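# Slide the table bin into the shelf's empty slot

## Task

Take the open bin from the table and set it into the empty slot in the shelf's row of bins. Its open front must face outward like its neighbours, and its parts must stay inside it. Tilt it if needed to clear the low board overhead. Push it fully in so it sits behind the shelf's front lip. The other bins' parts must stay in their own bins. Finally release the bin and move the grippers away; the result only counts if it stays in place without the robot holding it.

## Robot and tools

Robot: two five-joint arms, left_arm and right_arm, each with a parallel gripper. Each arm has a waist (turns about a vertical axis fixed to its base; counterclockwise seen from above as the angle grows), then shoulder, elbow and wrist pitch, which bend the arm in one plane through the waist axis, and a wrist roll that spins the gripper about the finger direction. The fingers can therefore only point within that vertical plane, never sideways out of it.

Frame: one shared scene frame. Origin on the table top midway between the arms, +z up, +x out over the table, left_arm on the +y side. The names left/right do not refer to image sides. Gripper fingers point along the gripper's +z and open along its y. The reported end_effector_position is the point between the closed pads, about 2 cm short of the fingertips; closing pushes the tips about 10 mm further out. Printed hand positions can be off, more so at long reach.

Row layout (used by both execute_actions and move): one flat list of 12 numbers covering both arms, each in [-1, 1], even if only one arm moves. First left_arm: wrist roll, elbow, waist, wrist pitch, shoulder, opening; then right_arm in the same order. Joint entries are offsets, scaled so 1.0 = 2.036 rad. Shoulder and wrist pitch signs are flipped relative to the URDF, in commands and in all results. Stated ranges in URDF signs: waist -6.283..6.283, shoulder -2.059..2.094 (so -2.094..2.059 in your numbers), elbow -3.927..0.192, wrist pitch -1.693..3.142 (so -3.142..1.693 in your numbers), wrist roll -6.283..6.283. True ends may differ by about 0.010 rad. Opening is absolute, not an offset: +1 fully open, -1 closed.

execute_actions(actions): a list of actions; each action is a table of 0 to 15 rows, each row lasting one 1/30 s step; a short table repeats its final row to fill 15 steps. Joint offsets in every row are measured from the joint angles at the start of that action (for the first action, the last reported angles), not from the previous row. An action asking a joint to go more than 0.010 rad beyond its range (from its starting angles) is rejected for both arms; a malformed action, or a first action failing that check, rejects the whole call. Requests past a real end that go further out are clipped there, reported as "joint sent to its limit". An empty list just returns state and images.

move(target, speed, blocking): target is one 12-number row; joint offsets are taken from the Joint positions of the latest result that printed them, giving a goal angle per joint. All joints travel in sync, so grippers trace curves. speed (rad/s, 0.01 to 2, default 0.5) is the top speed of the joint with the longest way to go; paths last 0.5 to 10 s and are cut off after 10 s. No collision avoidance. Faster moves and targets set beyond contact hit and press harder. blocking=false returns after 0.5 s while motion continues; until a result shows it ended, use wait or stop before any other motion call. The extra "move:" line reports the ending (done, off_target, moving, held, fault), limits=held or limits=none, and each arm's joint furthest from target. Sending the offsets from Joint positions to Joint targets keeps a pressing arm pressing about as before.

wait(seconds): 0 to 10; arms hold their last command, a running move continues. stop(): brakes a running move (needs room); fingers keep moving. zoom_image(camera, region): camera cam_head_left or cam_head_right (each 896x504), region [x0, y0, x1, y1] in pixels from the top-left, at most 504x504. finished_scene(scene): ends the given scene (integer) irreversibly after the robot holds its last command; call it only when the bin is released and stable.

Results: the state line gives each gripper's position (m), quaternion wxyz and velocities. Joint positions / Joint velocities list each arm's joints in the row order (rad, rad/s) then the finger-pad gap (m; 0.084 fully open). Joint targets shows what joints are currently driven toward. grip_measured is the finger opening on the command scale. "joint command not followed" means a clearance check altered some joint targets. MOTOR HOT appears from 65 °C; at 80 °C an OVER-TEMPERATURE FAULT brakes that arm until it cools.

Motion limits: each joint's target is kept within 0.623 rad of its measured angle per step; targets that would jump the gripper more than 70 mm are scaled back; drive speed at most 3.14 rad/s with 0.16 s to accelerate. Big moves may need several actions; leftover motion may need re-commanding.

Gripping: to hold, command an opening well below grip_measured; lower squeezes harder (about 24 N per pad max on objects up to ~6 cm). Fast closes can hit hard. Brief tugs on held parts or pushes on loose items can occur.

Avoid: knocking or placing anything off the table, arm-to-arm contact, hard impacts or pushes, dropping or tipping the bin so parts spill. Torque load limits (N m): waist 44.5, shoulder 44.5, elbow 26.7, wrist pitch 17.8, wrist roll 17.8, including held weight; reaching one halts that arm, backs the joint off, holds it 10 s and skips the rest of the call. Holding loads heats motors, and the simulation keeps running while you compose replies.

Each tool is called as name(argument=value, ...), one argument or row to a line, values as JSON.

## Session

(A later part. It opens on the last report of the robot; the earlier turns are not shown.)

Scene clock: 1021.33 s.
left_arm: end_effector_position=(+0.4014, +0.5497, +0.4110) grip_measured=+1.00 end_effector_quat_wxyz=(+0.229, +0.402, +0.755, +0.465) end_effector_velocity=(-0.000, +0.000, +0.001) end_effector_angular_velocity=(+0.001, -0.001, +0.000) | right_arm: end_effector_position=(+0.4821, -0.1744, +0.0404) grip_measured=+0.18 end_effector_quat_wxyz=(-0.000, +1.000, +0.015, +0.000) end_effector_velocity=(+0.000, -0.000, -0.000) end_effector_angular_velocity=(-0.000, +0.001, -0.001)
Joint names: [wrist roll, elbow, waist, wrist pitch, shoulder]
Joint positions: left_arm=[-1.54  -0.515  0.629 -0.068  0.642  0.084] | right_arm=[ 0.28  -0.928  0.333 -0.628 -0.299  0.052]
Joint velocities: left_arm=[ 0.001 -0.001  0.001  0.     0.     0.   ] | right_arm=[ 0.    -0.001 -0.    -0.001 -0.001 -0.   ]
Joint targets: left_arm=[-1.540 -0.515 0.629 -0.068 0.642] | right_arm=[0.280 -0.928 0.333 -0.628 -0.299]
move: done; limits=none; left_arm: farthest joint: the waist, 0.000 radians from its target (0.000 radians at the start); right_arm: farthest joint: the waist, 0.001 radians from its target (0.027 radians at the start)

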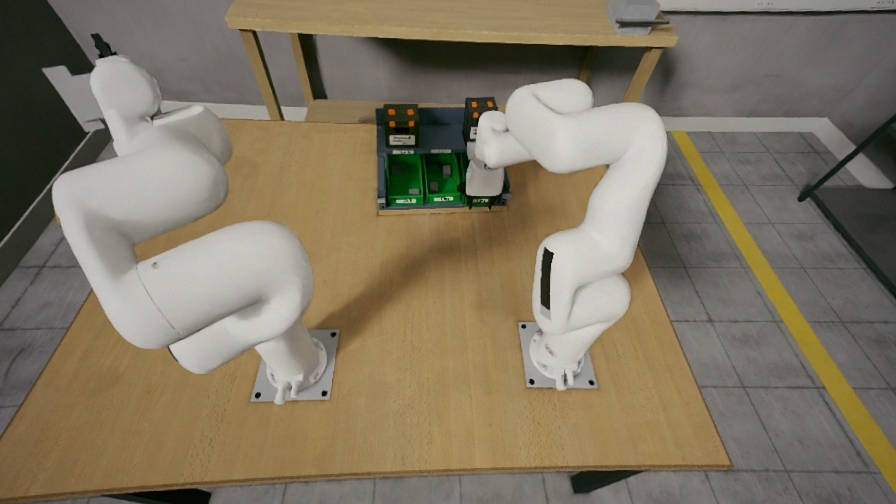

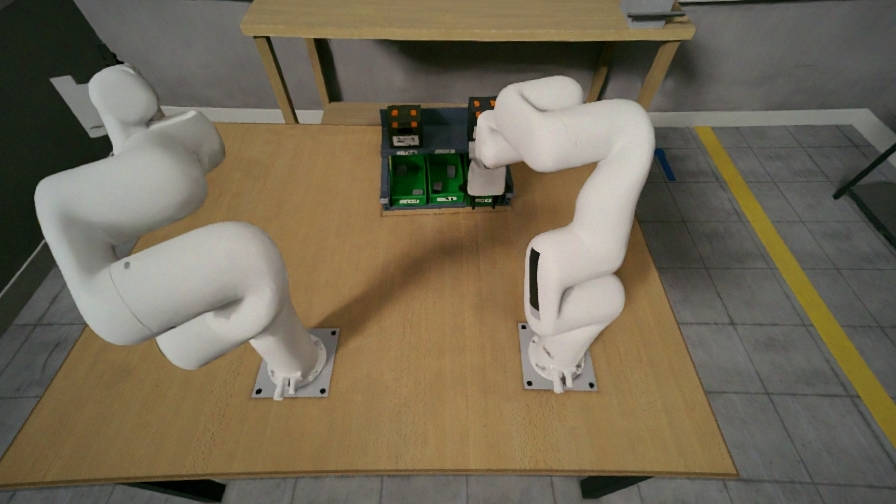

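move(
  target=[0,0,0,0,0,1, -0.00198,-0.01341,-0.00198,-0.00457,-0.00884,0.19],
  speed=0.04,
)

zoom_image(
  camera="cam_head_left",
  region=[440, 185, 516, 220],
)

Scene clock: 1049.80 s.
left_arm: end_effector_position=(+0.4014, +0.5497, +0.4110) grip_measured=+1.00 end_effector_quat_wxyz=(+0.229, +0.402, +0.755, +0.465) end_effector_velocity=(-0.000, -0.000, +0.001) end_effector_angular_velocity=(+0.002, -0.000, -0.001) | right_arm: end_effector_position=(+0.4893, -0.1741, +0.0406) grip_measured=+0.18 end_effector_quat_wxyz=(-0.000, +1.000, +0.015, +0.001) end_effector_velocity=(-0.001, -0.000, -0.001) end_effector_angular_velocity=(-0.001, +0.003, +0.001)
Joint names: [wrist roll, elbow, waist, wrist pitch, shoulder]
Joint positions: left_arm=[-1.54  -0.515  0.629 -0.068  0.642  0.084] | right_arm=[ 0.276 -0.955  0.329 -0.637 -0.317  0.052]
Joint velocities: left_arm=[0.002 0.    0.    0.    0.002 0.   ] | right_arm=[-0.     0.001  0.    -0.002 -0.    -0.   ]
Joint targets: left_arm=[-1.540 -0.515 0.629 -0.068 0.642] | right_arm=[0.276 -0.955 0.329 -0.638 -0.317]
move: done; limits=none; left_arm: farthest joint: the waist, 0.000 radians from its target (0.000 radians at the start); right_arm: farthest joint: the waist, 0.000 radians from its target (0.004 radians at the start)

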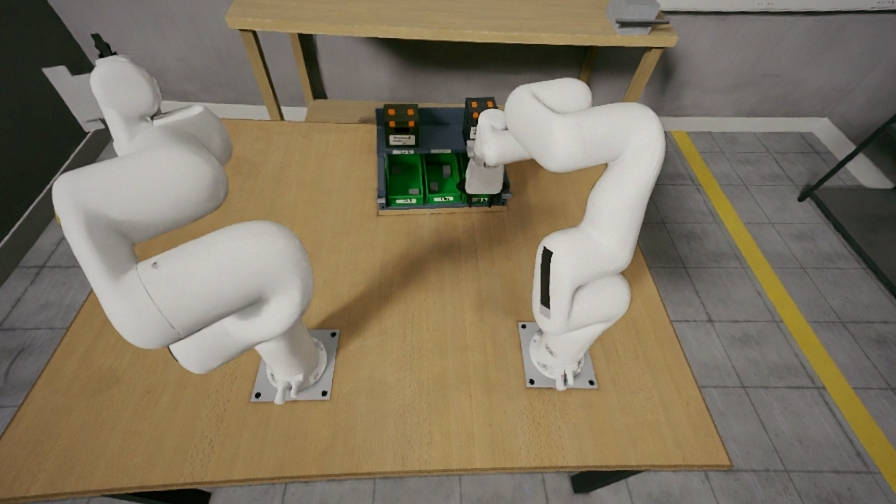

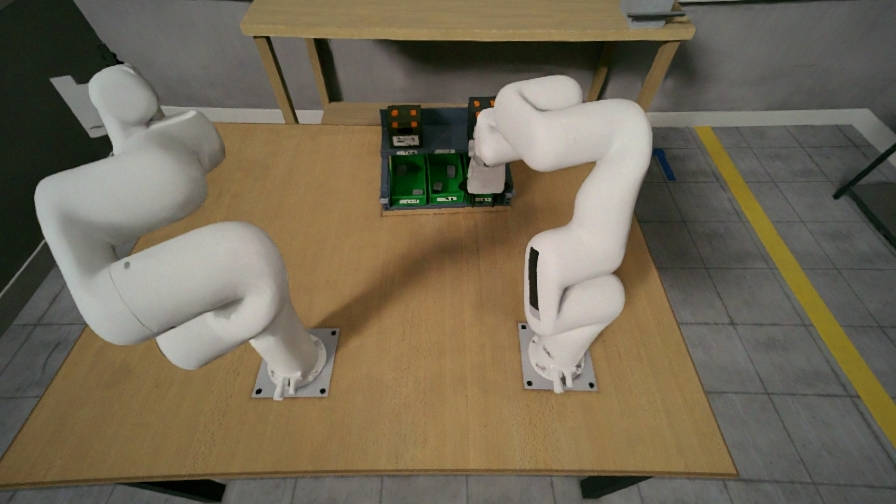

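Region (440, 185, 516, 220) of cam_head_left's 896x504 image, scaled by 6.632, with more detail than that image has; it fills the top 232 rows of this view, and the rest is white.

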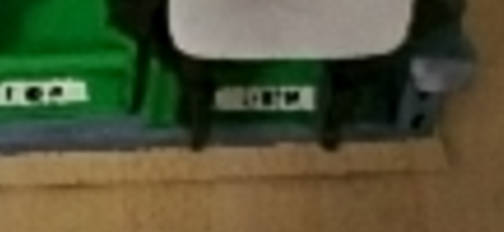

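move(
  target=[0,0,0,0,0,1, -0.00154,-0.0107,-0.00154,-0.0037,-0.00697,0.19],
  speed=0.04,
)

zoom_image(
  camera="cam_head_left",
  region=[440, 185, 516, 220],
)

Scene clock: 1060.33 s.
left_arm: end_effector_position=(+0.4014, +0.5497, +0.4110) grip_measured=+1.00 end_effector_quat_wxyz=(+0.229, +0.402, +0.755, +0.465) end_effector_velocity=(+0.000, -0.000, -0.000) end_effector_angular_velocity=(+0.000, +0.001, -0.000) | right_arm: end_effector_position=(+0.4948, -0.1740, +0.0406) grip_measured=+0.18 end_effector_quat_wxyz=(-0.000, +1.000, +0.015, +0.001) end_effector_velocity=(+0.000, +0.000, +0.001) end_effector_angular_velocity=(+0.000, -0.001, +0.001)
Joint names: [wrist roll, elbow, waist, wrist pitch, shoulder]
Joint positions: left_arm=[-1.54  -0.515  0.629 -0.068  0.642  0.084] | right_arm=[ 0.273 -0.977  0.326 -0.645 -0.331  0.052]
Joint velocities: left_arm=[ 0.001 -0.    -0.     0.    -0.     0.   ] | right_arm=[-0.001 -0.001  0.    -0.001  0.001 -0.   ]
Joint targets: left_arm=[-1.540 -0.515 0.629 -0.068 0.642] | right_arm=[0.273 -0.977 0.326 -0.645 -0.331]
move: done; limits=none; left_arm: farthest joint: the waist, 0.000 radians from its target (0.000 radians at the start); right_arm: farthest joint: the shoulder, 0.001 radians from its target (0.014 radians at the start)

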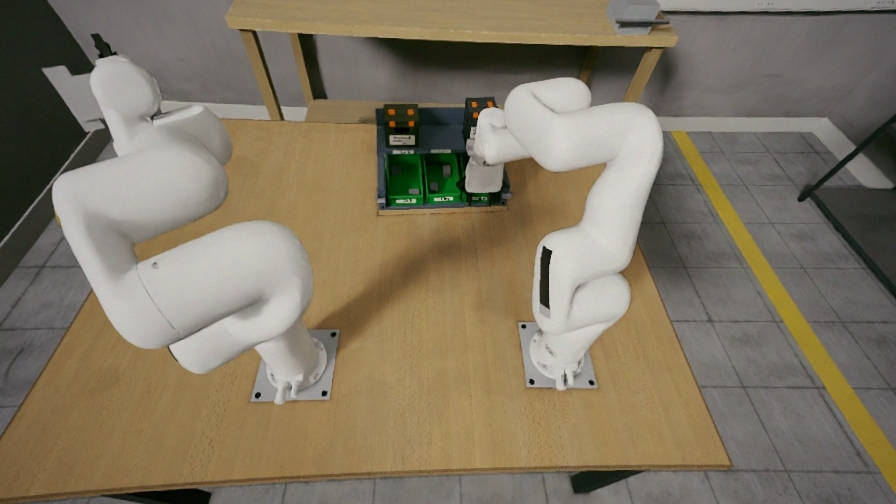

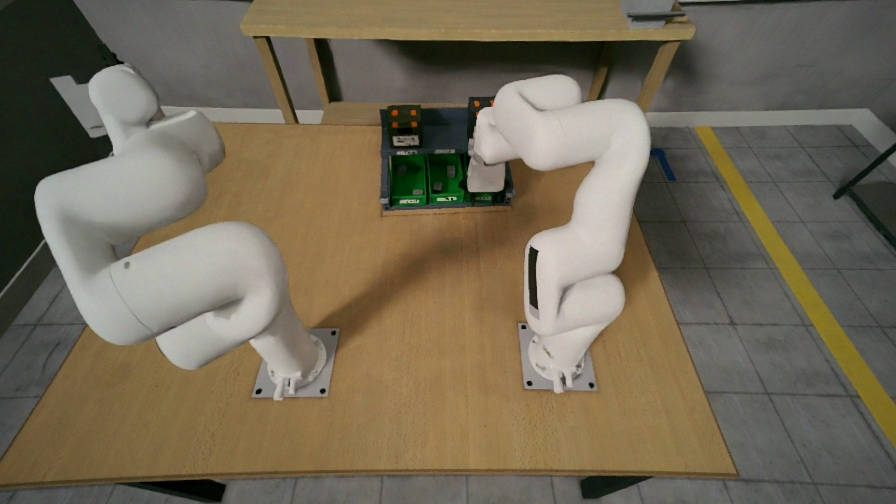

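Region (440, 185, 516, 220) of cam_head_left's 896x504 image, scaled by 6.632, with more detail than that image has; it fills the top 232 rows of this view, and the rest is white.

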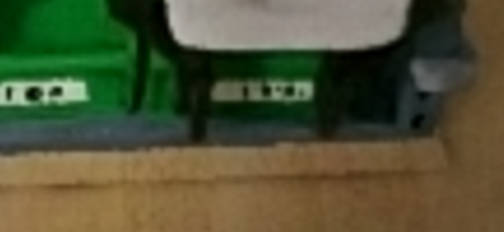

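move(
  target=[0,0,0,0,0,1, 0,0.12682,-0.06621,-0.23536,0.36169,0.19],
  speed=0.7,
)

zoom_image(
  camera="cam_head_left",
  region=[370, 90, 530, 220],
)

Scene clock: 1085.37 s.
left_arm: end_effector_position=(+0.4014, +0.5497, +0.4110) grip_measured=+1.00 end_effector_quat_wxyz=(+0.229, +0.402, +0.755, +0.465) end_effector_velocity=(+0.000, -0.000, -0.001) end_effector_angular_velocity=(+0.000, +0.002, -0.001) | right_arm: end_effector_position=(+0.3799, -0.2599, +0.2197) grip_measured=+0.18 end_effector_quat_wxyz=(+0.000, +0.999, -0.052, -0.000) end_effector_velocity=(+0.000, -0.000, +0.003) end_effector_angular_velocity=(+0.001, -0.006, -0.001)
Joint names: [wrist roll, elbow, waist, wrist pitch, shoulder]
Joint positions: left_arm=[-1.54  -0.515  0.629 -0.068  0.642  0.084] | right_arm=[ 0.273 -0.719  0.191 -1.124  0.405  0.052]
Joint velocities: left_arm=[ 0.001  0.    -0.001 -0.    -0.001  0.   ] | right_arm=[ 0.    -0.002 -0.001 -0.002  0.006  0.   ]
Joint targets: left_arm=[-1.540 -0.515 0.629 -0.068 0.642] | right_arm=[0.273 -0.719 0.191 -1.124 0.406]
move: done; limits=none; left_arm: farthest joint: the waist, 0.000 radians from its target (0.000 radians at the start); right_arm: farthest joint: the shoulder, 0.001 radians from its target (0.736 radians at the start)

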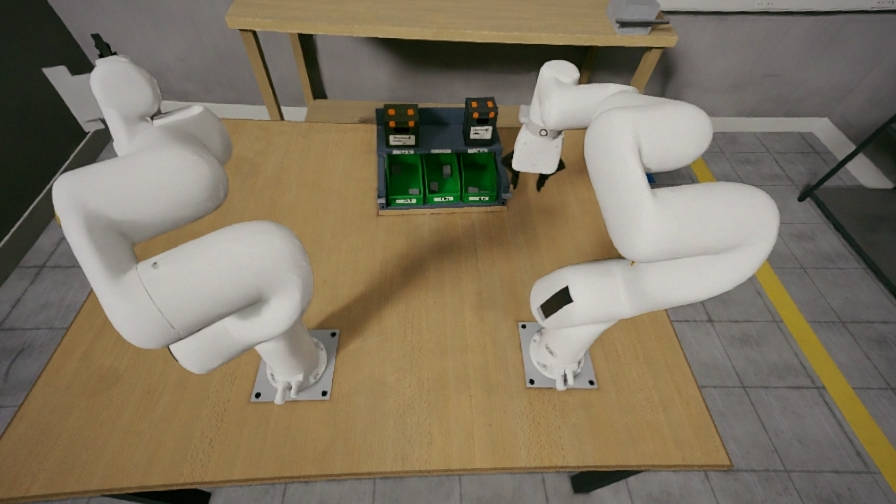

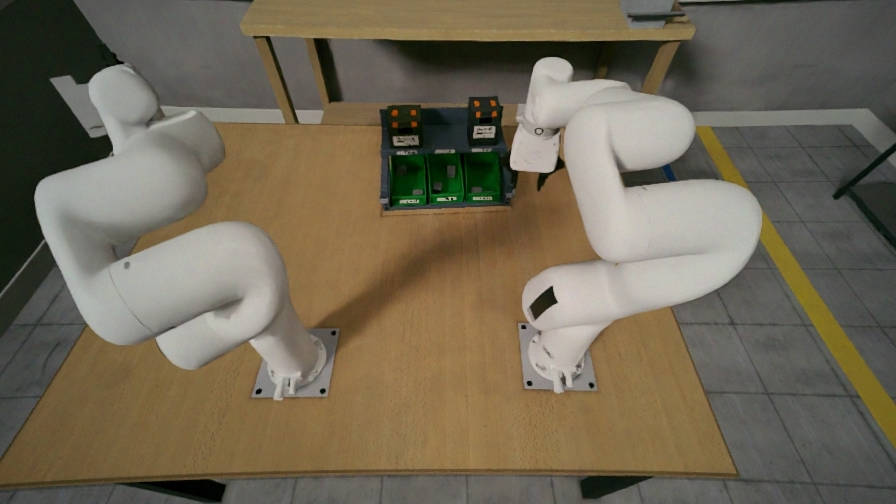

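Region (370, 90, 530, 220) of cam_head_left's 896x504 image, scaled by 3.150, with more detail than that image has; it fills the top 410 rows of this view, and the rest is white.

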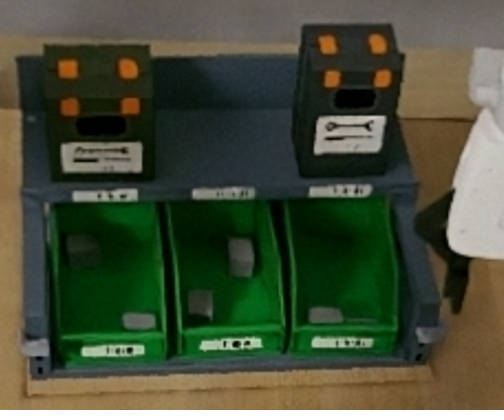

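finished_scene(
  scene=1,
)

The scene is finished: the task was done.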